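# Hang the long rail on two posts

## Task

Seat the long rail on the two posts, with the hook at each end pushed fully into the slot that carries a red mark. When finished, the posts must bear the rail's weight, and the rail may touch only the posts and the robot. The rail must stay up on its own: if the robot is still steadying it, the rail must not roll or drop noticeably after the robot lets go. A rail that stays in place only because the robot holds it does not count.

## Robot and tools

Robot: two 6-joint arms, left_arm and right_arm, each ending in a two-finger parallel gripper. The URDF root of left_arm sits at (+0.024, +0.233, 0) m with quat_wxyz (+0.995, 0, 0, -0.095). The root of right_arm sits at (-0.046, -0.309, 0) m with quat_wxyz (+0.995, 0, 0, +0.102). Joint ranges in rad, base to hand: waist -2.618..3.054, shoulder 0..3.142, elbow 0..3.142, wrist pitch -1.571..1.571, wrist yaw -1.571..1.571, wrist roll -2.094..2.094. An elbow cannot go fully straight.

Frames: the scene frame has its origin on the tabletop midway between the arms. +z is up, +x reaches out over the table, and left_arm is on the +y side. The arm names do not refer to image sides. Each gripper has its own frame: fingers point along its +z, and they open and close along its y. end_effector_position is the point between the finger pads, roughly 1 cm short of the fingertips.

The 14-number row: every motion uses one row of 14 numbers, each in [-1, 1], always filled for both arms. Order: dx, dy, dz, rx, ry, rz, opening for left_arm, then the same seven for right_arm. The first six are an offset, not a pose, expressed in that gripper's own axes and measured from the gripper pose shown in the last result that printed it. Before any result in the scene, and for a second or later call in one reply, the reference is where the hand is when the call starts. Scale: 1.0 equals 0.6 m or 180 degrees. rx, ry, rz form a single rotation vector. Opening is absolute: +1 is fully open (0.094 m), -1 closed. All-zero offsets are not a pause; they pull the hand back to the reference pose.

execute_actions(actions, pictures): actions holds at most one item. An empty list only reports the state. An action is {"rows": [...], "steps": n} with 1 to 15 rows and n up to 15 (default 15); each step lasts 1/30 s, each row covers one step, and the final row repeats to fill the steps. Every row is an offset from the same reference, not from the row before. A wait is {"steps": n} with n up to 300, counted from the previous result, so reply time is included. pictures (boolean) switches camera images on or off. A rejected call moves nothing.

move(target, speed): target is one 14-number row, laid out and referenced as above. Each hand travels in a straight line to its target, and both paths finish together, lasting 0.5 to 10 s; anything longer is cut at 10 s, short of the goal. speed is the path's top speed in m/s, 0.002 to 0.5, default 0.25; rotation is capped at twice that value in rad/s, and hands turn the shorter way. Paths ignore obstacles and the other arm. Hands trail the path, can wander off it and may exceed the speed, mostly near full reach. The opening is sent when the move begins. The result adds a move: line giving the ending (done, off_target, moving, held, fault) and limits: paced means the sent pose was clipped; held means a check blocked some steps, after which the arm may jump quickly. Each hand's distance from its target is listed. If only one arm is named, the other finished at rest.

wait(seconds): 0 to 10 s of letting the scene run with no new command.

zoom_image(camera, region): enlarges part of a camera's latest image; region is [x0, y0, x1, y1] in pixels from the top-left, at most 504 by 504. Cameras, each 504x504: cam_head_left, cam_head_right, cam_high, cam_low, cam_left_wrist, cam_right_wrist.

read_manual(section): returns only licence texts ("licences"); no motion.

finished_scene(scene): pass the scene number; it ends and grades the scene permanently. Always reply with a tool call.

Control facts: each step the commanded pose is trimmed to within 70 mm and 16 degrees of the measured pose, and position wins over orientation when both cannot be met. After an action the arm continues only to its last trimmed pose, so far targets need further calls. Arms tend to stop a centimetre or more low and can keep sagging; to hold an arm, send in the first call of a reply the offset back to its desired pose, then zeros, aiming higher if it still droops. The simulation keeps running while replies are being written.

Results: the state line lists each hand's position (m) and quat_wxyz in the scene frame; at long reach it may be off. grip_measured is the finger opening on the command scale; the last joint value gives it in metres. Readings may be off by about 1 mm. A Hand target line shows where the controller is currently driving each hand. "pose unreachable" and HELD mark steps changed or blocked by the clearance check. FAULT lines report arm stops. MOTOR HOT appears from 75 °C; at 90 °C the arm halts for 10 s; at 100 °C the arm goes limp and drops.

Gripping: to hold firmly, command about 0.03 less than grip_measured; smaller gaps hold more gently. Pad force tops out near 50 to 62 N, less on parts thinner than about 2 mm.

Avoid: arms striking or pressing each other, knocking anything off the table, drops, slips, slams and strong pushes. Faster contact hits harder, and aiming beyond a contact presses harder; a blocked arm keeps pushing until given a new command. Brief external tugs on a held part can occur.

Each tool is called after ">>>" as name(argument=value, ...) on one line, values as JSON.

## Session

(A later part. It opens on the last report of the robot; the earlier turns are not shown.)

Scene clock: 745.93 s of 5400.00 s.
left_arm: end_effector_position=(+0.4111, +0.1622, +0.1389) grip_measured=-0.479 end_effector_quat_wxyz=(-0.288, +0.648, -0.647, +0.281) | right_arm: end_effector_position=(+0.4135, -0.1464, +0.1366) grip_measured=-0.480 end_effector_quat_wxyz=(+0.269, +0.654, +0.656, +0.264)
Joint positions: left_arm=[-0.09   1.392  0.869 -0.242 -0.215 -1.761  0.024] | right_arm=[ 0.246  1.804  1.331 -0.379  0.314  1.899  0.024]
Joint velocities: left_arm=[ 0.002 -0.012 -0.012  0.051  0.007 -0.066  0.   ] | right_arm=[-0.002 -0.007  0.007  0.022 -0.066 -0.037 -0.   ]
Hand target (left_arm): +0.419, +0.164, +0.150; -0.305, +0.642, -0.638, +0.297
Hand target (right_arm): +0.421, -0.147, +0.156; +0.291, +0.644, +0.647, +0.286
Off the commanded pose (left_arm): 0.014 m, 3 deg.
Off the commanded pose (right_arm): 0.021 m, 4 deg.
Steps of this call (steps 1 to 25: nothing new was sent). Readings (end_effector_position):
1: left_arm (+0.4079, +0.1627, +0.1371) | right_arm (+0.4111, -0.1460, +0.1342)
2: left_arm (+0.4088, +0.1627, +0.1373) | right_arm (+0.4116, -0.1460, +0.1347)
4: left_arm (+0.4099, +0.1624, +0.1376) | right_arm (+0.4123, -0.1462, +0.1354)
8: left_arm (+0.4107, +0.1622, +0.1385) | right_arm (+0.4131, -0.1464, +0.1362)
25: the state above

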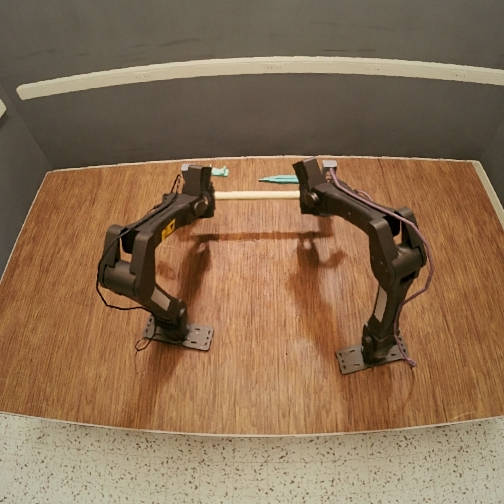

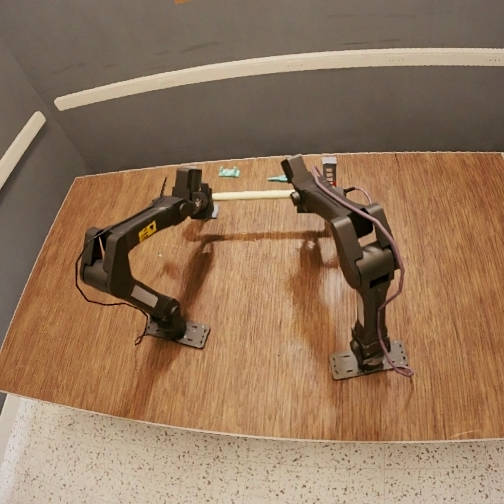

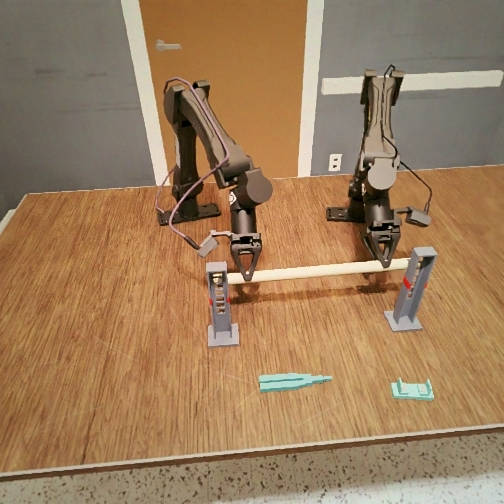

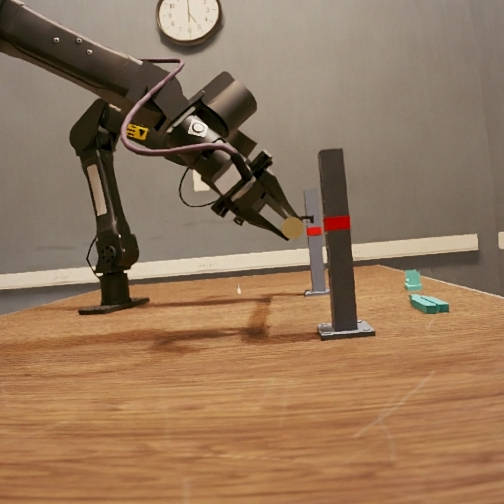

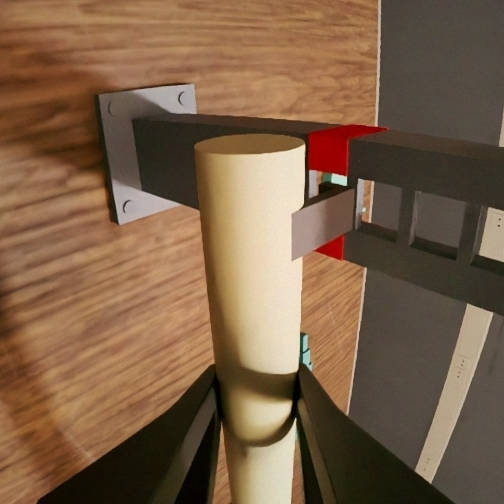

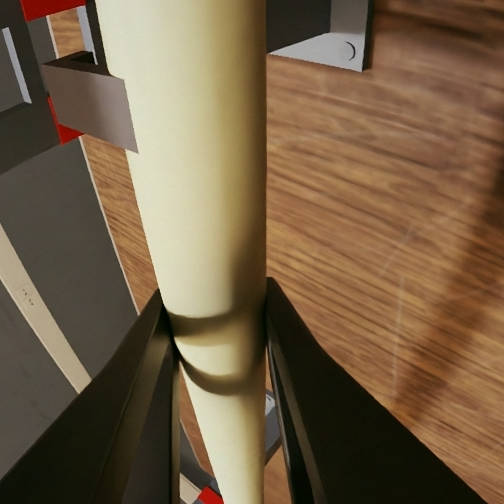

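>>> execute_actions(actions=[{"rows": [[-0.003,-0.0223,-0.0013,0.017,0,0,-0.51,-0.001,0.0315,-0.0123,-0.021,0,0,-0.51],[-0.003,-0.022,0.0002,0.017,0,0,-0.51,-0.001,0.031,-0.011,-0.021,0,0,-0.51],[-0.003,-0.0217,0.0018,0.017,0,0,-0.51,-0.001,0.0306,-0.0097,-0.021,0,0,-0.51],[-0.003,-0.0214,0.0033,0.017,0,0,-0.51,-0.001,0.0301,-0.0084,-0.021,0,0,-0.51],[-0.003,-0.021,0.0049,0.017,0,0,-0.51,-0.001,0.0297,-0.0071,-0.021,0,0,-0.51],[-0.003,-0.0207,0.0064,0.017,0,0,-0.51,-0.001,0.0292,-0.0058,-0.021,0,0,-0.51],[-0.003,-0.0204,0.008,0.017,0,0,-0.51,-0.001,0.0288,-0.0045,-0.021,0,0,-0.51],[-0.003,-0.0201,0.0095,0.017,0,0,-0.51,-0.001,0.0283,-0.0032,-0.021,0,0,-0.51],[-0.003,-0.0198,0.0111,0.017,0,0,-0.51,-0.001,0.0279,-0.0019,-0.021,0,0,-0.51],[-0.003,-0.0195,0.0126,0.017,0,0,-0.51,-0.001,0.0274,-0.0006,-0.021,0,0,-0.51],[-0.003,-0.0192,0.0142,0.017,0,0,-0.51,-0.001,0.027,0.0007,-0.021,0,0,-0.51]], "steps": 15}], pictures=false)

>>> execute_actions(actions=[{"steps": 25}])

>>> zoom_image(camera="cam_low", region=[270, 195, 360, 258])

Scene clock: 780.43 s of 5400.00 s.
left_arm: end_effector_position=(+0.4177, +0.1626, +0.1350) grip_measured=-0.479 end_effector_quat_wxyz=(-0.292, +0.646, -0.645, +0.285) | right_arm: end_effector_position=(+0.4168, -0.1463, +0.1360) grip_measured=-0.480 end_effector_quat_wxyz=(+0.272, +0.653, +0.654, +0.267)
Joint positions: left_arm=[-0.083  1.417  0.865 -0.2   -0.212 -1.753  0.024] | right_arm=[ 0.244  1.811  1.331 -0.363  0.317  1.897  0.024]
Joint velocities: left_arm=[ 0.002  0.012 -0.071  0.11  -0.022 -0.037 -0.001] | right_arm=[-0.012  0.042  0.002 -0.007 -0.022  0.022 -0.001]
Hand target (left_arm): +0.425, +0.164, +0.142; -0.305, +0.641, -0.639, +0.298
Hand target (right_arm): +0.425, -0.147, +0.148; +0.290, +0.645, +0.647, +0.285
Off the commanded pose (left_arm): 0.010 m, 2 deg.
Off the commanded pose (right_arm): 0.015 m, 3 deg.
Steps of this call (steps 1 to 90: nothing new was sent; then 31.00 s passed at rest; steps 91 to 105: all 15 steps of this action). Readings (end_effector_position):
91: left_arm (+0.4112, +0.1623, +0.1390) | right_arm (+0.4135, -0.1464, +0.1366)
92: left_arm (+0.4113, +0.1624, +0.1391) | right_arm (+0.4136, -0.1464, +0.1366)
94: left_arm (+0.4119, +0.1626, +0.1397) | right_arm (+0.4140, -0.1462, +0.1370)
98: left_arm (+0.4143, +0.1630, +0.1388) | right_arm (+0.4149, -0.1458, +0.1379)
105: the state above

Scene clock: 781.27 s of 5400.00 s.
left_arm: end_effector_position=(+0.4175, +0.1625, +0.1339) grip_measured=-0.479 end_effector_quat_wxyz=(-0.291, +0.646, -0.646, +0.285) | right_arm: end_effector_position=(+0.4171, -0.1462, +0.1348) grip_measured=-0.480 end_effector_quat_wxyz=(+0.272, +0.653, +0.655, +0.266)
Joint positions: left_arm=[-0.083  1.418  0.861 -0.196 -0.211 -1.753  0.024] | right_arm=[ 0.244  1.814  1.331 -0.361  0.318  1.896  0.024]
Joint velocities: left_arm=[ 0.002 -0.002  0.002 -0.066 -0.037 -0.022  0.   ] | right_arm=[ 0.007 -0.002  0.012  0.007 -0.037 -0.007 -0.001]
Hand target (left_arm): +0.425, +0.164, +0.142; -0.305, +0.641, -0.639, +0.298
Hand target (right_arm): +0.425, -0.147, +0.148; +0.290, +0.645, +0.647, +0.285
Off the commanded pose (left_arm): 0.011 m, 2 deg.
Off the commanded pose (right_arm): 0.015 m, 3 deg.
Steps of this call (steps 1 to 25: nothing new was sent). Readings (end_effector_position):
1: left_arm (+0.4175, +0.1625, +0.1344) | right_arm (+0.4168, -0.1462, +0.1353)
2: left_arm (+0.4173, +0.1625, +0.1341) | right_arm (+0.4169, -0.1462, +0.1350)
4: left_arm (+0.4173, +0.1626, +0.1337) | right_arm (+0.4169, -0.1462, +0.1346)
8: left_arm (+0.4175, +0.1625, +0.1339) | right_arm (+0.4171, -0.1462, +0.1348)
25: the state above

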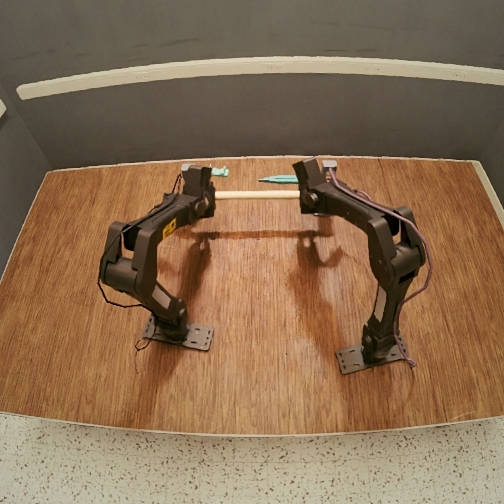

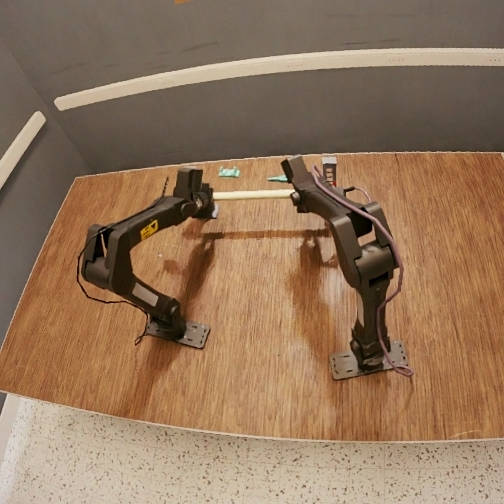

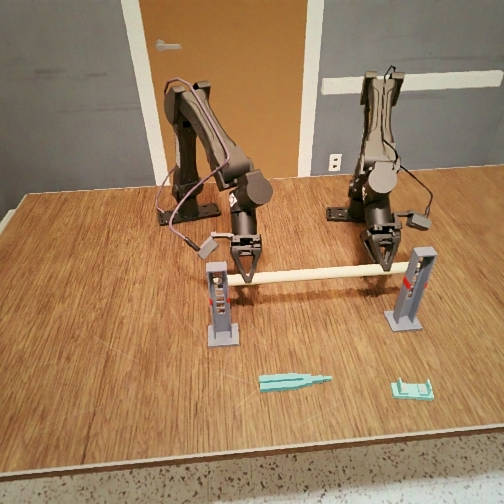

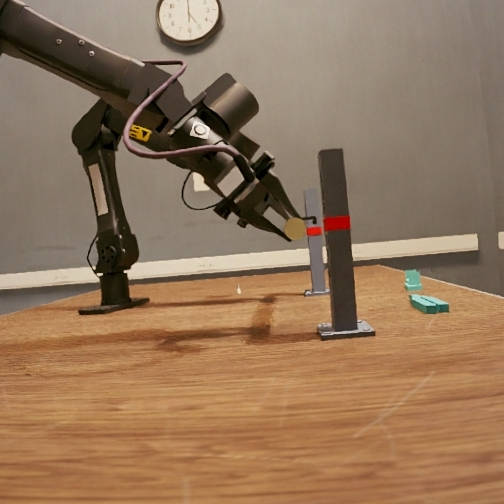

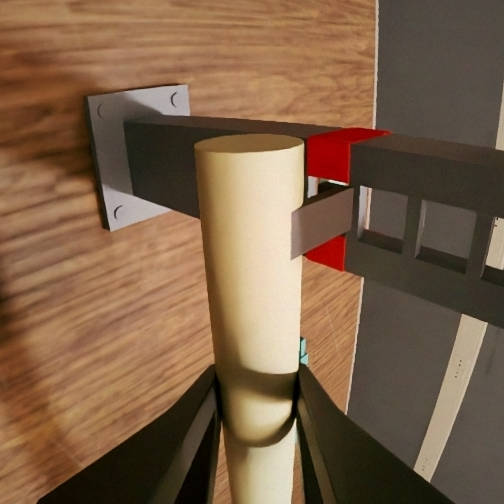

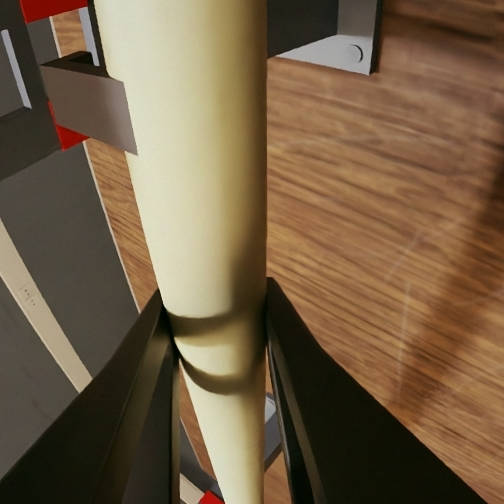

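Region (270, 195, 360, 258) of cam_low's 504x504 image, scaled by 5.600, with more detail than that image has; it fills the top 353 rows of this view, and the rest is white.

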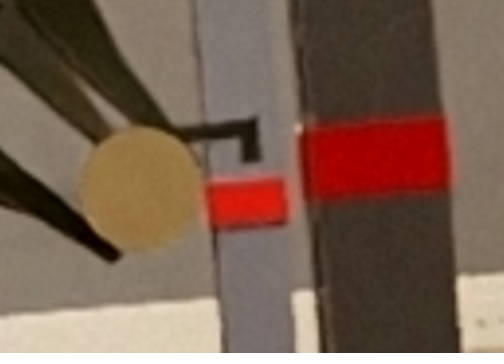

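>>> execute_actions(actions=[{"rows": [[-0.0017,-0.0177,0.001,0.0122,0,0,-0.51,-0.0021,0.024,-0.0055,-0.0169,0,0,-0.51],[-0.0008,-0.0169,0.0016,0.011,0,0,-0.51,-0.003,0.0232,-0.0046,-0.0158,0,0,-0.51],[0,-0.0162,0.0023,0.0099,0,0,-0.51,-0.0038,0.0224,-0.0038,-0.0147,0,0,-0.51],[0.0008,-0.0154,0.003,0.0088,0,0,-0.51,-0.0047,0.0216,-0.003,-0.0136,0,0,-0.51],[0.0017,-0.0147,0.0037,0.0077,0,0,-0.51,-0.0055,0.0208,-0.0022,-0.0125,0,0,-0.51],[0.0025,-0.014,0.0043,0.0065,0,0,-0.51,-0.0063,0.0199,-0.0013,-0.0114,0,0,-0.51],[0.0033,-0.0132,0.005,0.0054,0,0,-0.51,-0.0072,0.0191,-0.0005,-0.0103,0,0,-0.51],[0.0041,-0.0125,0.0057,0.0043,0,0,-0.51,-0.008,0.0183,0.0003,-0.0092,0,0,-0.51],[0.005,-0.0117,0.0063,0.0031,0,0,-0.51,-0.0089,0.0175,0.0012,-0.0081,0,0,-0.51],[0.0058,-0.011,0.007,0.002,0,0,-0.51,-0.0097,0.0167,0.002,-0.007,0,0,-0.51]], "steps": 15}], pictures=false)

>>> execute_actions(actions=[{"steps": 25}])

>>> zoom_image(camera="cam_low", region=[270, 195, 360, 258])

Scene clock: 814.43 s of 5400.00 s.
left_arm: end_effector_position=(+0.4176, +0.1607, +0.1239) grip_measured=-0.479 end_effector_quat_wxyz=(-0.281, +0.649, -0.650, +0.278) | right_arm: end_effector_position=(+0.4178, -0.1485, +0.1263) grip_measured=-0.480 end_effector_quat_wxyz=(+0.265, +0.655, +0.659, +0.259)
Joint positions: left_arm=[-0.083  1.444  0.861 -0.195 -0.201 -1.759  0.024] | right_arm=[ 0.234  1.83   1.331 -0.364  0.304  1.891  0.024]
Joint velocities: left_arm=[-0.017  0.002  0.002  0.007 -0.007 -0.022 -0.   ] | right_arm=[ 0.002 -0.007 -0.007  0.022  0.022 -0.007  0.001]
Hand target (left_arm): +0.425, +0.159, +0.136; -0.293, +0.645, -0.645, +0.287
Hand target (right_arm): +0.425, -0.152, +0.141; +0.279, +0.650, +0.652, +0.272
Off the commanded pose (left_arm): 0.014 m, 2 deg.
Off the commanded pose (right_arm): 0.017 m, 2 deg.
Steps of this call (steps 1 to 90: nothing new was sent; then 29.67 s passed at rest; steps 91 to 105: all 15 steps of this action). Readings (end_effector_position):
91: left_arm (+0.4175, +0.1625, +0.1339) | right_arm (+0.4171, -0.1462, +0.1348)
92: left_arm (+0.4175, +0.1625, +0.1339) | right_arm (+0.4171, -0.1462, +0.1348)
94: left_arm (+0.4175, +0.1624, +0.1336) | right_arm (+0.4172, -0.1466, +0.1348)
98: left_arm (+0.4178, +0.1617, +0.1298) | right_arm (+0.4175, -0.1475, +0.1334)
105: the state above

Scene clock: 815.27 s of 5400.00 s.
left_arm: end_effector_position=(+0.4176, +0.1607, +0.1239) grip_measured=-0.479 end_effector_quat_wxyz=(-0.281, +0.649, -0.650, +0.278) | right_arm: end_effector_position=(+0.4178, -0.1485, +0.1263) grip_measured=-0.480 end_effector_quat_wxyz=(+0.265, +0.655, +0.659, +0.259)
Joint positions: left_arm=[-0.083  1.444  0.861 -0.195 -0.201 -1.76   0.024] | right_arm=[ 0.234  1.83   1.331 -0.364  0.303  1.891  0.024]
Joint velocities: left_arm=[-0.007 -0.017  0.007  0.022  0.037 -0.066 -0.001] | right_arm=[-0.012  0.012 -0.007  0.081 -0.022 -0.022  0.   ]
Hand target (left_arm): +0.425, +0.159, +0.136; -0.293, +0.645, -0.645, +0.287
Hand target (right_arm): +0.425, -0.152, +0.141; +0.279, +0.650, +0.652, +0.273
Off the commanded pose (left_arm): 0.014 m, 2 deg.
Off the commanded pose (right_arm): 0.017 m, 3 deg.
Steps of this call (steps 1 to 25: nothing new was sent). Readings (end_effector_position):
1: left_arm (+0.4176, +0.1607, +0.1239) | right_arm (+0.4178, -0.1485, +0.1263)
2: left_arm (+0.4176, +0.1607, +0.1239) | right_arm (+0.4178, -0.1485, +0.1263)
4: left_arm (+0.4176, +0.1607, +0.1239) | right_arm (+0.4178, -0.1485, +0.1263)
8: left_arm (+0.4176, +0.1607, +0.1239) | right_arm (+0.4178, -0.1485, +0.1263)
25: the state above

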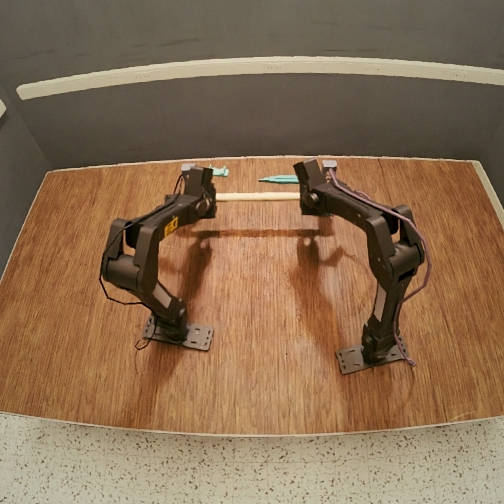

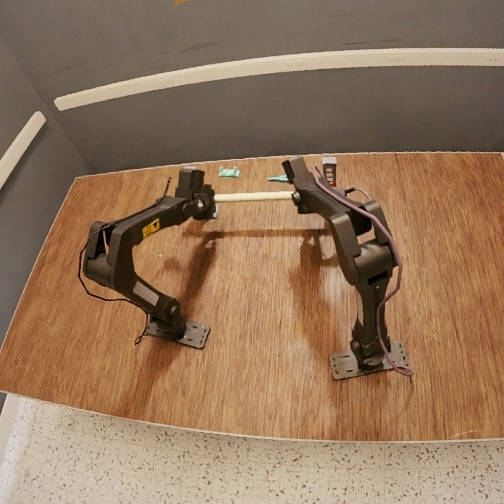

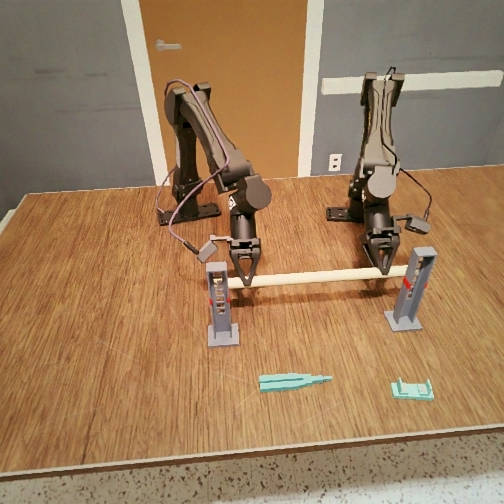

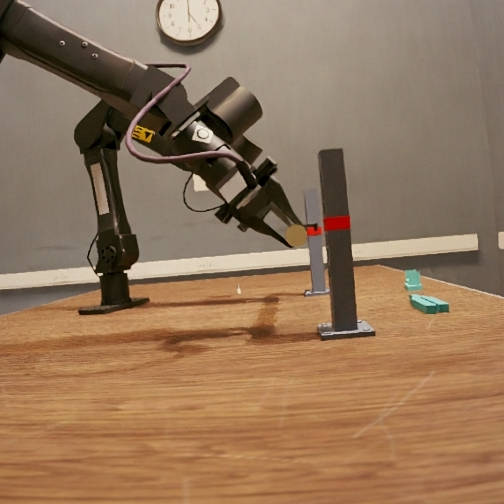

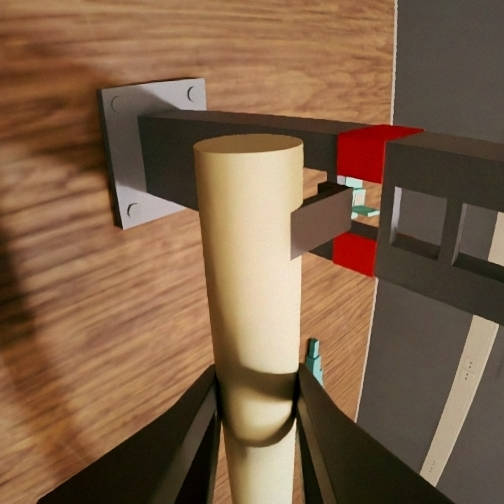

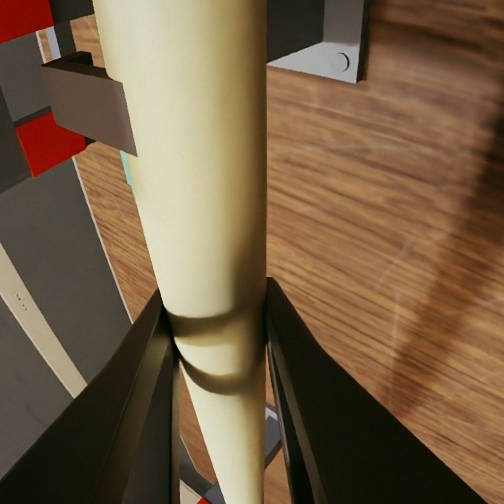

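Region (270, 195, 360, 258) of cam_low's 504x504 image, scaled by 5.600, with more detail than that image has; it fills the top 353 rows of this view, and the rest is white.

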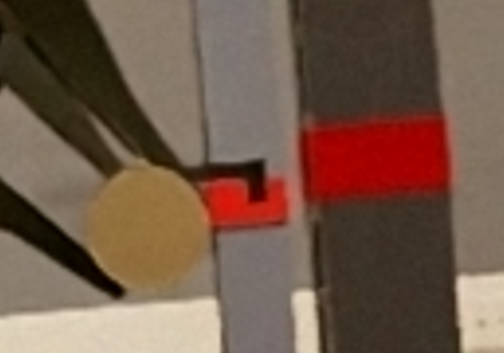

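>>> zoom_image(camera="cam_left_wrist", region=[270, 110, 450, 290])

>>> zoom_image(camera="cam_right_wrist", region=[0, 0, 180, 180])

Region (270, 110, 450, 290) of cam_left_wrist's 504x504 image, scaled by 2.800, with more detail than that image has.

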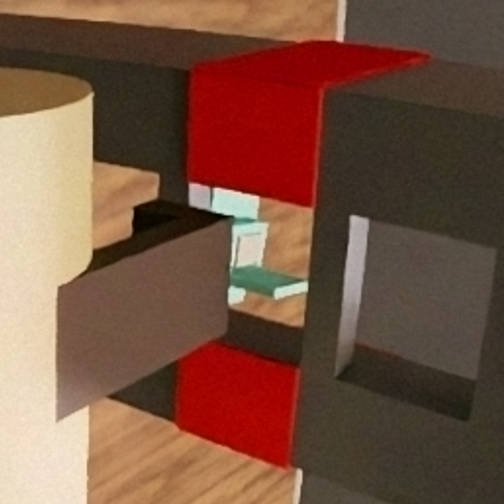

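Region (0, 0, 180, 180) of cam_right_wrist's 504x504 image, scaled by 2.800, with more detail than that image has.

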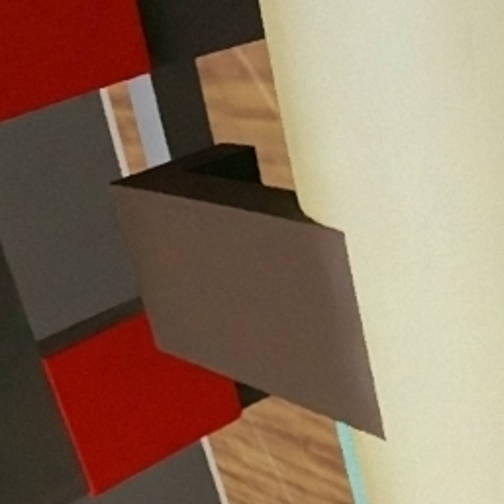

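>>> execute_actions(actions=[{"rows": [[0.0036,-0.0242,-0.0048,0.0108,0,0,-0.51,-0.0062,0.0264,-0.0095,-0.0144,0,0,-0.51],[0.0045,-0.0252,-0.0048,0.0117,0,0,-0.51,-0.0067,0.0273,-0.0095,-0.0152,0,0,-0.51],[0.0053,-0.0262,-0.0048,0.0125,0,0,-0.51,-0.0071,0.0282,-0.0096,-0.016,0,0,-0.51],[0.0062,-0.0273,-0.0048,0.0134,0,0,-0.51,-0.0075,0.0291,-0.0096,-0.0168,0,0,-0.51],[0.007,-0.0283,-0.0047,0.0142,0,0,-0.51,-0.0079,0.03,-0.0096,-0.0176,0,0,-0.51],[0.0078,-0.0293,-0.0047,0.015,0,0,-0.51,-0.0084,0.0309,-0.0096,-0.0184,0,0,-0.51],[0.0087,-0.0303,-0.0047,0.0159,0,0,-0.51,-0.0088,0.0318,-0.0097,-0.0192,0,0,-0.51],[0.0095,-0.0313,-0.0047,0.0167,0,0,-0.51,-0.0092,0.0327,-0.0097,-0.02,0,0,-0.51]], "steps": 15}], pictures=false)

>>> execute_actions(actions=[{"steps": 20}], pictures=false)

Scene clock: 863.47 s of 5400.00 s.
left_arm: end_effector_position=(+0.4172, +0.1576, +0.1241) grip_measured=-0.479 end_effector_quat_wxyz=(-0.279, +0.649, -0.650, +0.281) | right_arm: end_effector_position=(+0.4189, -0.1515, +0.1263) grip_measured=-0.480 end_effector_quat_wxyz=(+0.267, +0.654, +0.660, +0.257)
Joint positions: left_arm=[-0.09   1.444  0.861 -0.194 -0.201 -1.767  0.024] | right_arm=[ 0.227  1.83   1.331 -0.364  0.303  1.882  0.024]
Joint velocities: left_arm=[-0.002  0.002 -0.002  0.066  0.007  0.022 -0.002] | right_arm=[ 0.002 -0.002  0.007 -0.007  0.037  0.037  0.   ]
Hand target (left_arm): +0.428, +0.155, +0.140; -0.298, +0.642, -0.642, +0.295
Hand target (right_arm): +0.428, -0.154, +0.144; +0.285, +0.647, +0.650, +0.279
Off the commanded pose (left_arm): 0.019 m, 3 deg.
Off the commanded pose (right_arm): 0.020 m, 4 deg.
Steps of this call (steps 1 to 90: nothing new was sent; then 44.70 s passed at rest; steps 91 to 105: all 15 steps of this action). Readings (end_effector_position):
91: left_arm (+0.4176, +0.1606, +0.1239) | right_arm (+0.4178, -0.1485, +0.1263)
92: left_arm (+0.4176, +0.1606, +0.1239) | right_arm (+0.4178, -0.1485, +0.1263)
94: left_arm (+0.4176, +0.1604, +0.1239) | right_arm (+0.4179, -0.1488, +0.1263)
98: left_arm (+0.4173, +0.1588, +0.1239) | right_arm (+0.4184, -0.1503, +0.1263)
105: the state above

Scene clock: 864.13 s of 5400.00 s.
left_arm: end_effector_position=(+0.4172, +0.1576, +0.1241) grip_measured=-0.479 end_effector_quat_wxyz=(-0.279, +0.649, -0.650, +0.281) | right_arm: end_effector_position=(+0.4189, -0.1515, +0.1263) grip_measured=-0.480 end_effector_quat_wxyz=(+0.267, +0.654, +0.660, +0.257)
Joint positions: left_arm=[-0.09   1.444  0.861 -0.194 -0.201 -1.767  0.024] | right_arm=[ 0.227  1.83   1.331 -0.364  0.303  1.882  0.024]
Joint velocities: left_arm=[-0.022 -0.012 -0.037 -0.037 -0.051 -0.007  0.   ] | right_arm=[-0.012  0.017 -0.002 -0.022 -0.007 -0.007 -0.   ]
Hand target (left_arm): +0.428, +0.155, +0.140; -0.298, +0.642, -0.642, +0.295
Hand target (right_arm): +0.428, -0.154, +0.144; +0.285, +0.647, +0.650, +0.279
Off the commanded pose (left_arm): 0.019 m, 3 deg.
Off the commanded pose (right_arm): 0.020 m, 4 deg.
Steps of this call (steps 1 to 20: nothing new was sent). Readings (end_effector_position):
1: left_arm (+0.4172, +0.1576, +0.1241) | right_arm (+0.4189, -0.1515, +0.1263)
2: left_arm (+0.4172, +0.1576, +0.1241) | right_arm (+0.4189, -0.1515, +0.1263)
4: left_arm (+0.4172, +0.1576, +0.1241) | right_arm (+0.4189, -0.1515, +0.1263)
8: left_arm (+0.4172, +0.1576, +0.1241) | right_arm (+0.4189, -0.1515, +0.1263)
20: the state above

>>> execute_actions(actions=[{"rows": [[0.0041,-0.0324,-0.004,0.0172,0,0,-0.51,-0.004,0.032,-0.0108,-0.0208,0,0,-0.51],[0.004,-0.0332,-0.0039,0.018,0,0,-0.51,-0.0039,0.0327,-0.0109,-0.0216,0,0,-0.51],[0.0038,-0.0341,-0.0039,0.0187,0,0,-0.51,-0.0037,0.0334,-0.0109,-0.0223,0,0,-0.51],[0.0037,-0.0349,-0.0039,0.0195,0,0,-0.51,-0.0035,0.0341,-0.011,-0.0231,0,0,-0.51],[0.0035,-0.0357,-0.0038,0.0203,0,0,-0.51,-0.0034,0.0348,-0.011,-0.0239,0,0,-0.51],[0.0033,-0.0365,-0.0038,0.0211,0,0,-0.51,-0.0032,0.0355,-0.011,-0.0247,0,0,-0.51],[0.0032,-0.0373,-0.0038,0.0219,0,0,-0.51,-0.003,0.0362,-0.0111,-0.0255,0,0,-0.51],[0.003,-0.0382,-0.0038,0.0226,0,0,-0.51,-0.0028,0.0369,-0.0111,-0.0262,0,0,-0.51],[0.0029,-0.039,-0.0037,0.0234,0,0,-0.51,-0.0027,0.0376,-0.0112,-0.027,0,0,-0.51],[0.0027,-0.0398,-0.0037,0.0242,0,0,-0.51,-0.0025,0.0383,-0.0112,-0.0278,0,0,-0.51]], "steps": 15}], pictures=false)

>>> execute_actions(actions=[{"steps": 25}])

>>> zoom_image(camera="cam_low", region=[270, 195, 360, 258])

>>> zoom_image(camera="cam_left_wrist", region=[270, 110, 450, 290])

>>> zoom_image(camera="cam_right_wrist", region=[0, 0, 180, 180])

Scene clock: 906.13 s of 5400.00 s.
left_arm: end_effector_position=(+0.4195, +0.1577, +0.1265) grip_measured=-0.479 end_effector_quat_wxyz=(-0.283, +0.648, -0.647, +0.285) | right_arm: end_effector_position=(+0.4212, -0.1511, +0.1285) grip_measured=-0.480 end_effector_quat_wxyz=(+0.271, +0.652, +0.658, +0.261)
Joint positions: left_arm=[-0.09   1.444  0.861 -0.181 -0.205 -1.767  0.024] | right_arm=[ 0.227  1.83   1.331 -0.35   0.306  1.877  0.024]
Joint velocities: left_arm=[ 0.017  0.017  0.007 -0.022  0.037  0.051 -0.   ] | right_arm=[ 0.002  0.012  0.012  0.007  0.037 -0.037  0.001]
Hand target (left_arm): +0.431, +0.156, +0.143; -0.303, +0.639, -0.638, +0.305
Hand target (right_arm): +0.430, -0.153, +0.147; +0.294, +0.643, +0.647, +0.285
Off the commanded pose (left_arm): 0.021 m, 4 deg.
Off the commanded pose (right_arm): 0.021 m, 4 deg.
Steps of this call (steps 1 to 90: nothing new was sent; then 38.50 s passed at rest; steps 91 to 105: all 15 steps of this action). Readings (end_effector_position):
91: left_arm (+0.4172, +0.1576, +0.1241) | right_arm (+0.4189, -0.1515, +0.1263)
92: left_arm (+0.4172, +0.1575, +0.1241) | right_arm (+0.4189, -0.1515, +0.1263)
94: left_arm (+0.4174, +0.1575, +0.1243) | right_arm (+0.4189, -0.1515, +0.1263)
98: left_arm (+0.4179, +0.1575, +0.1249) | right_arm (+0.4196, -0.1513, +0.1270)
105: the state above

Scene clock: 906.97 s of 5400.00 s.
left_arm: end_effector_position=(+0.4198, +0.1577, +0.1269) grip_measured=-0.479 end_effector_quat_wxyz=(-0.284, +0.648, -0.646, +0.286) | right_arm: end_effector_position=(+0.4217, -0.1510, +0.1290) grip_measured=-0.480 end_effector_quat_wxyz=(+0.272, +0.651, +0.658, +0.262)
Joint positions: left_arm=[-0.09   1.444  0.861 -0.179 -0.206 -1.767  0.024] | right_arm=[ 0.227  1.83   1.331 -0.348  0.307  1.876  0.024]
Joint velocities: left_arm=[-0.002  0.002  0.002 -0.037 -0.051  0.007  0.   ] | right_arm=[-0.012  0.007  0.017  0.007  0.081  0.037  0.001]
Hand target (left_arm): +0.431, +0.156, +0.143; -0.303, +0.639, -0.638, +0.305
Hand target (right_arm): +0.430, -0.153, +0.147; +0.294, +0.643, +0.647, +0.285
Off the commanded pose (left_arm): 0.020 m, 3 deg.
Off the commanded pose (right_arm): 0.020 m, 4 deg.
Steps of this call (steps 1 to 25: nothing new was sent). Readings (end_effector_position):
1: left_arm (+0.4196, +0.1576, +0.1266) | right_arm (+0.4213, -0.1511, +0.1287)
2: left_arm (+0.4196, +0.1577, +0.1267) | right_arm (+0.4214, -0.1511, +0.1287)
4: left_arm (+0.4197, +0.1577, +0.1268) | right_arm (+0.4215, -0.1511, +0.1289)
8: left_arm (+0.4198, +0.1577, +0.1269) | right_arm (+0.4216, -0.1511, +0.1289)
25: the state above

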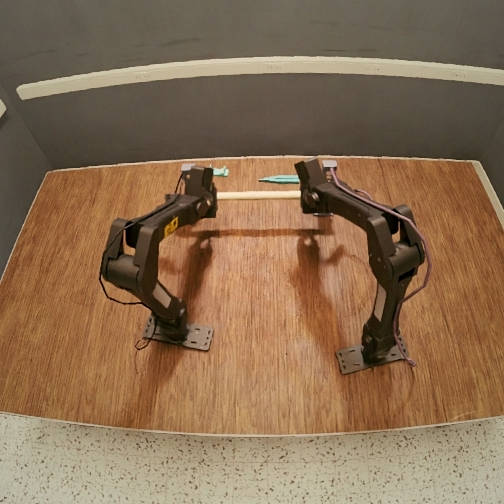

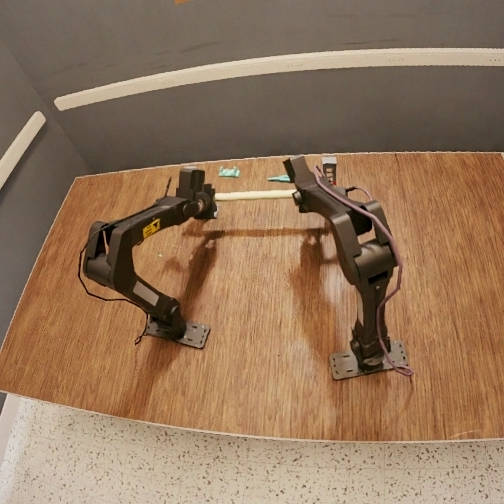

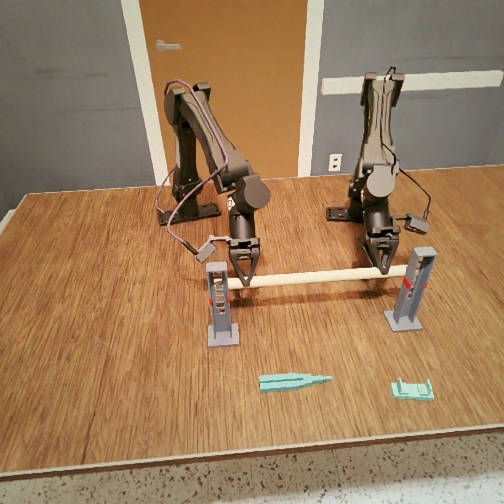

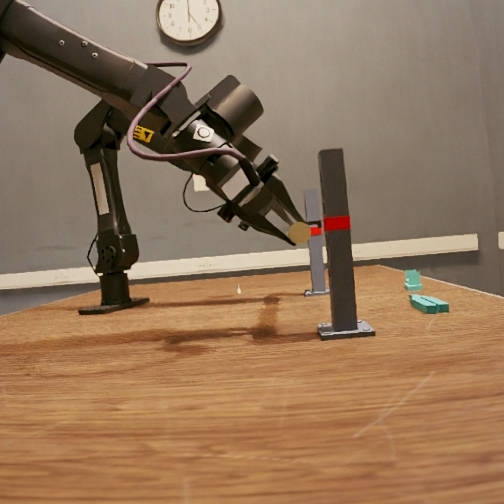

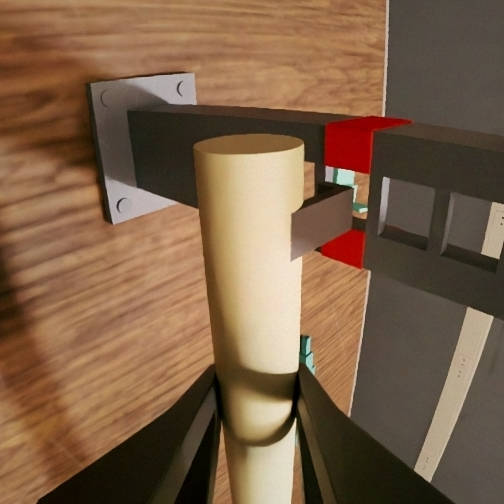

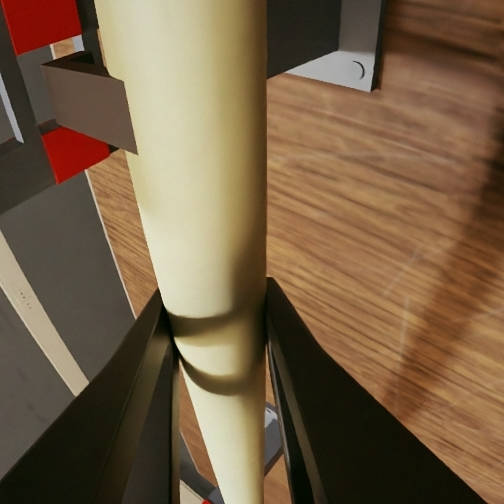

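Region (270, 195, 360, 258) of cam_low's 504x504 image, scaled by 5.600, with more detail than that image has; it fills the top 353 rows of this view, and the rest is white.

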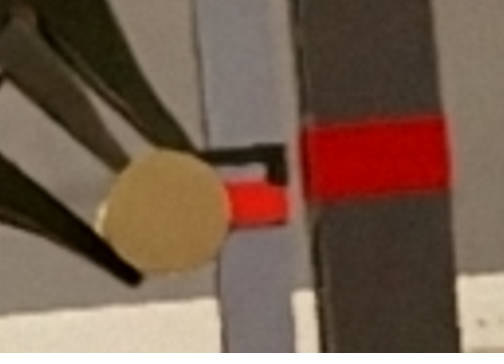

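Region (270, 110, 450, 290) of cam_left_wrist's 504x504 image, scaled by 2.800, with more detail than that image has.

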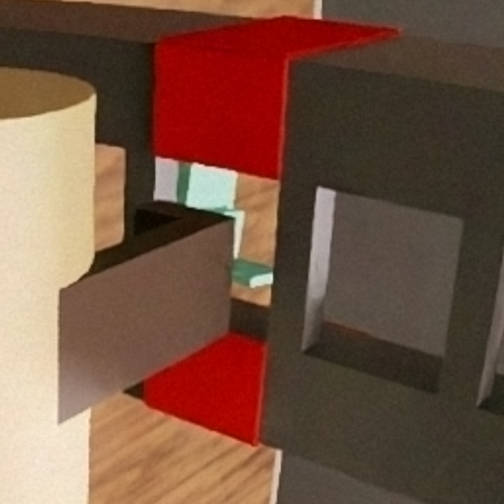

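Region (0, 0, 180, 180) of cam_right_wrist's 504x504 image, scaled by 2.800, with more detail than that image has.

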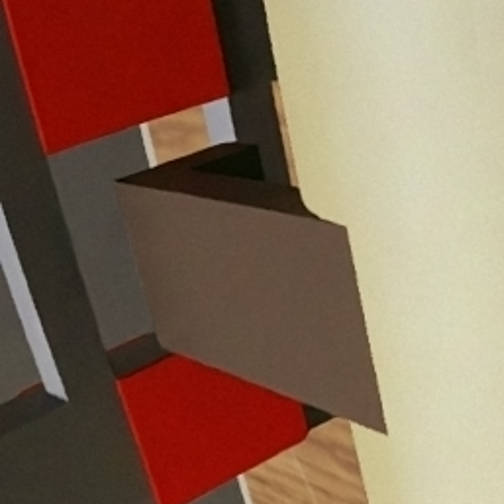

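>>> execute_actions(actions=[{"rows": [[0.0028,-0.0343,-0.0024,0.0201,0,0,-0.51,-0.0033,0.0327,-0.01,-0.0235,0,0,-0.51],[0.0028,-0.035,-0.0015,0.0208,0,0,-0.51,-0.0033,0.0334,-0.0094,-0.0241,0,0,-0.51],[0.0028,-0.0358,-0.0007,0.0214,0,0,-0.51,-0.0033,0.0341,-0.0087,-0.0248,0,0,-0.51],[0.0028,-0.0366,0.0001,0.0221,0,0,-0.51,-0.0033,0.0348,-0.008,-0.0255,0,0,-0.51],[0.0028,-0.0373,0.001,0.0228,0,0,-0.51,-0.0033,0.0355,-0.0073,-0.0262,0,0,-0.51],[0.0028,-0.0381,0.0018,0.0235,0,0,-0.51,-0.0033,0.0362,-0.0067,-0.0268,0,0,-0.51],[0.0028,-0.0389,0.0027,0.0242,0,0,-0.51,-0.0033,0.0369,-0.006,-0.0275,0,0,-0.51],[0.0028,-0.0396,0.0035,0.0248,0,0,-0.51,-0.0033,0.0375,-0.0053,-0.0282,0,0,-0.51],[0.0028,-0.0404,0.0043,0.0255,0,0,-0.51,-0.0033,0.0382,-0.0047,-0.0288,0,0,-0.51],[0.0028,-0.0411,0.0052,0.0262,0,0,-0.51,-0.0033,0.0389,-0.004,-0.0295,0,0,-0.51],[0.0028,-0.0419,0.006,0.0269,0,0,-0.51,-0.0033,0.0396,-0.0033,-0.0302,0,0,-0.51],[0.0028,-0.0427,0.0068,0.0275,0,0,-0.51,-0.0033,0.0403,-0.0026,-0.0309,0,0,-0.51],[0.0028,-0.0434,0.0077,0.0282,0,0,-0.51,-0.0033,0.041,-0.002,-0.0315,0,0,-0.51],[0.0028,-0.0442,0.0085,0.0289,0,0,-0.51,-0.0033,0.0417,-0.0013,-0.0322,0,0,-0.51]], "steps": 15}], pictures=false)

>>> execute_actions(actions=[{"steps": 25}])

>>> zoom_image(camera="cam_low", region=[270, 195, 360, 258])

>>> zoom_image(camera="cam_left_wrist", region=[270, 110, 450, 290])

>>> zoom_image(camera="cam_right_wrist", region=[0, 0, 180, 180])

Scene clock: 992.40 s of 5400.00 s.
left_arm: end_effector_position=(+0.4280, +0.1559, +0.1278) grip_measured=-0.479 end_effector_quat_wxyz=(-0.292, +0.645, -0.641, +0.296) | right_arm: end_effector_position=(+0.4275, -0.1528, +0.1339) grip_measured=-0.480 end_effector_quat_wxyz=(+0.282, +0.647, +0.654, +0.270)
Joint positions: left_arm=[-0.09   1.465  0.861 -0.129 -0.209 -1.765  0.024] | right_arm=[ 0.222  1.83   1.331 -0.319  0.314  1.862  0.024]
Joint velocities: left_arm=[-0.012  0.032 -0.002  0.081  0.037  0.066  0.   ] | right_arm=[-0.022 -0.017  0.007 -0.022  0.037 -0.007 -0.   ]
Hand target (left_arm): +0.440, +0.157, +0.143; -0.313, +0.636, -0.632, +0.314
Hand target (right_arm): +0.438, -0.153, +0.147; +0.304, +0.638, +0.644, +0.294
Off the commanded pose (left_arm): 0.020 m, 4 deg.
Off the commanded pose (right_arm): 0.018 m, 4 deg.
Steps of this call (steps 1 to 90: nothing new was sent; then 81.93 s passed at rest; steps 91 to 105: all 15 steps of this action). Readings (end_effector_position):
91: left_arm (+0.4199, +0.1577, +0.1270) | right_arm (+0.4217, -0.1510, +0.1290)
92: left_arm (+0.4200, +0.1578, +0.1272) | right_arm (+0.4219, -0.1510, +0.1292)
94: left_arm (+0.4206, +0.1578, +0.1277) | right_arm (+0.4225, -0.1509, +0.1298)
98: left_arm (+0.4230, +0.1574, +0.1277) | right_arm (+0.4242, -0.1513, +0.1312)
105: the state above

Scene clock: 993.23 s of 5400.00 s.
left_arm: end_effector_position=(+0.4287, +0.1558, +0.1277) grip_measured=-0.479 end_effector_quat_wxyz=(-0.293, +0.645, -0.641, +0.296) | right_arm: end_effector_position=(+0.4276, -0.1528, +0.1340) grip_measured=-0.480 end_effector_quat_wxyz=(+0.283, +0.647, +0.654, +0.270)
Joint positions: left_arm=[-0.09   1.467  0.861 -0.125 -0.21  -1.764  0.024] | right_arm=[ 0.222  1.83   1.331 -0.318  0.314  1.862  0.024]
Joint velocities: left_arm=[ 0.002 -0.002 -0.002  0.037  0.066 -0.066 -0.   ] | right_arm=[-0.002 -0.007 -0.032 -0.007 -0.022 -0.037 -0.   ]
Hand target (left_arm): +0.440, +0.157, +0.143; -0.313, +0.636, -0.632, +0.314
Hand target (right_arm): +0.438, -0.153, +0.147; +0.304, +0.638, +0.644, +0.294
Off the commanded pose (left_arm): 0.020 m, 3 deg.
Off the commanded pose (right_arm): 0.017 m, 4 deg.
Steps of this call (steps 1 to 25: nothing new was sent). Readings (end_effector_position):
1: left_arm (+0.4284, +0.1558, +0.1278) | right_arm (+0.4275, -0.1528, +0.1339)
2: left_arm (+0.4286, +0.1558, +0.1277) | right_arm (+0.4276, -0.1528, +0.1340)
4: left_arm (+0.4287, +0.1558, +0.1276) | right_arm (+0.4276, -0.1528, +0.1340)
8: left_arm (+0.4287, +0.1558, +0.1277) | right_arm (+0.4276, -0.1528, +0.1340)
25: the state above

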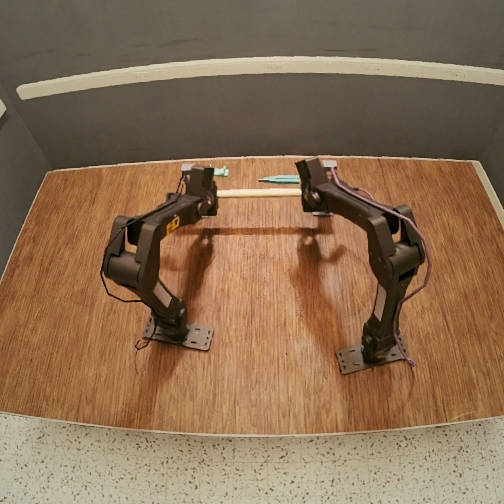

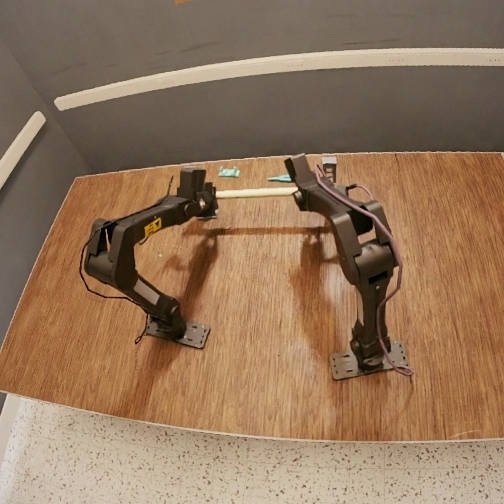

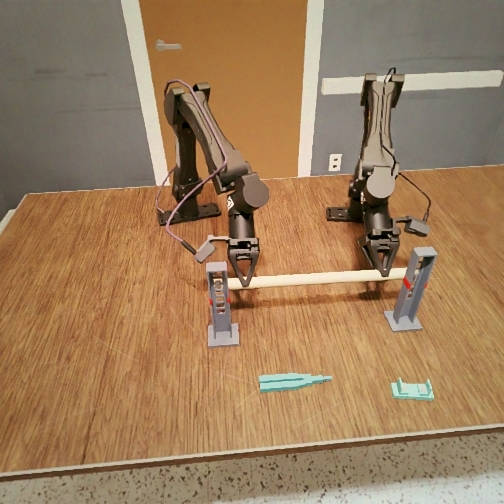

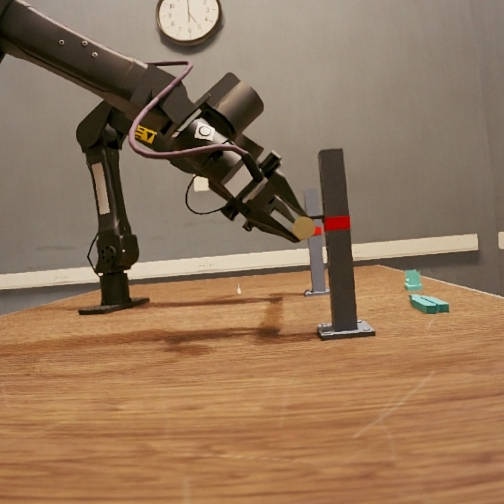

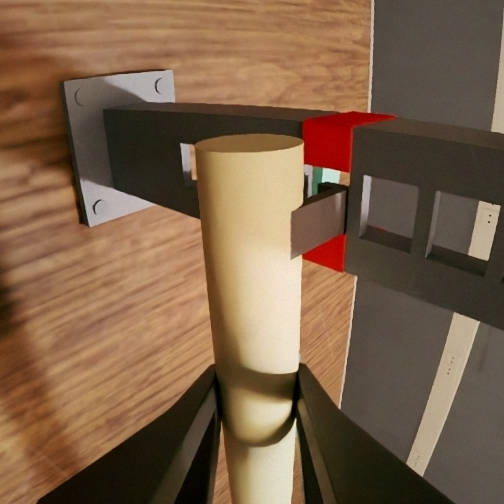

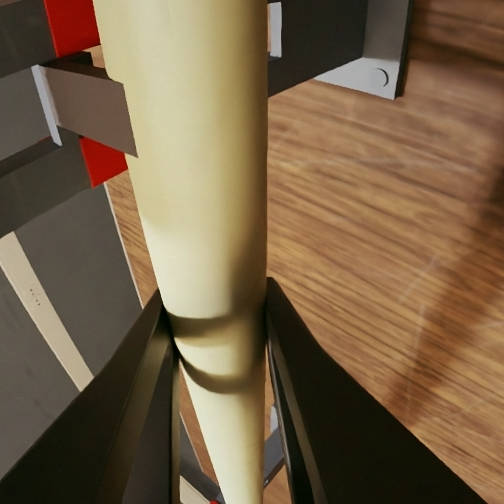

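Region (270, 195, 360, 258) of cam_low's 504x504 image, scaled by 5.600, with more detail than that image has; it fills the top 353 rows of this view, and the rest is white.

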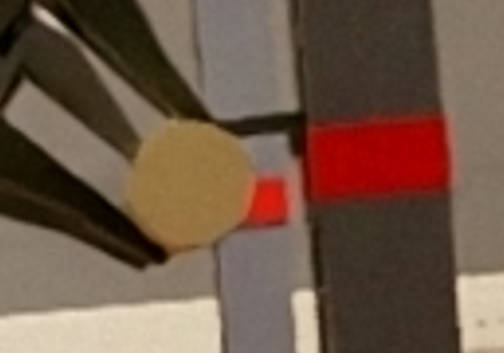

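Region (270, 110, 450, 290) of cam_left_wrist's 504x504 image, scaled by 2.800, with more detail than that image has.

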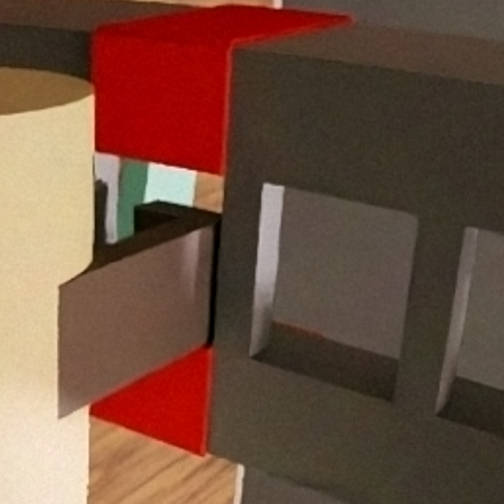

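Region (0, 0, 180, 180) of cam_right_wrist's 504x504 image, scaled by 2.800, with more detail than that image has.

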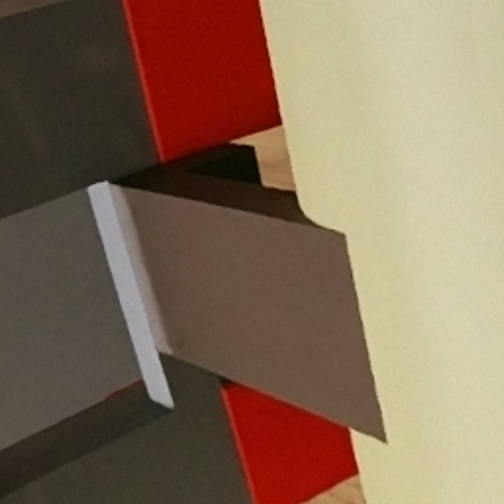

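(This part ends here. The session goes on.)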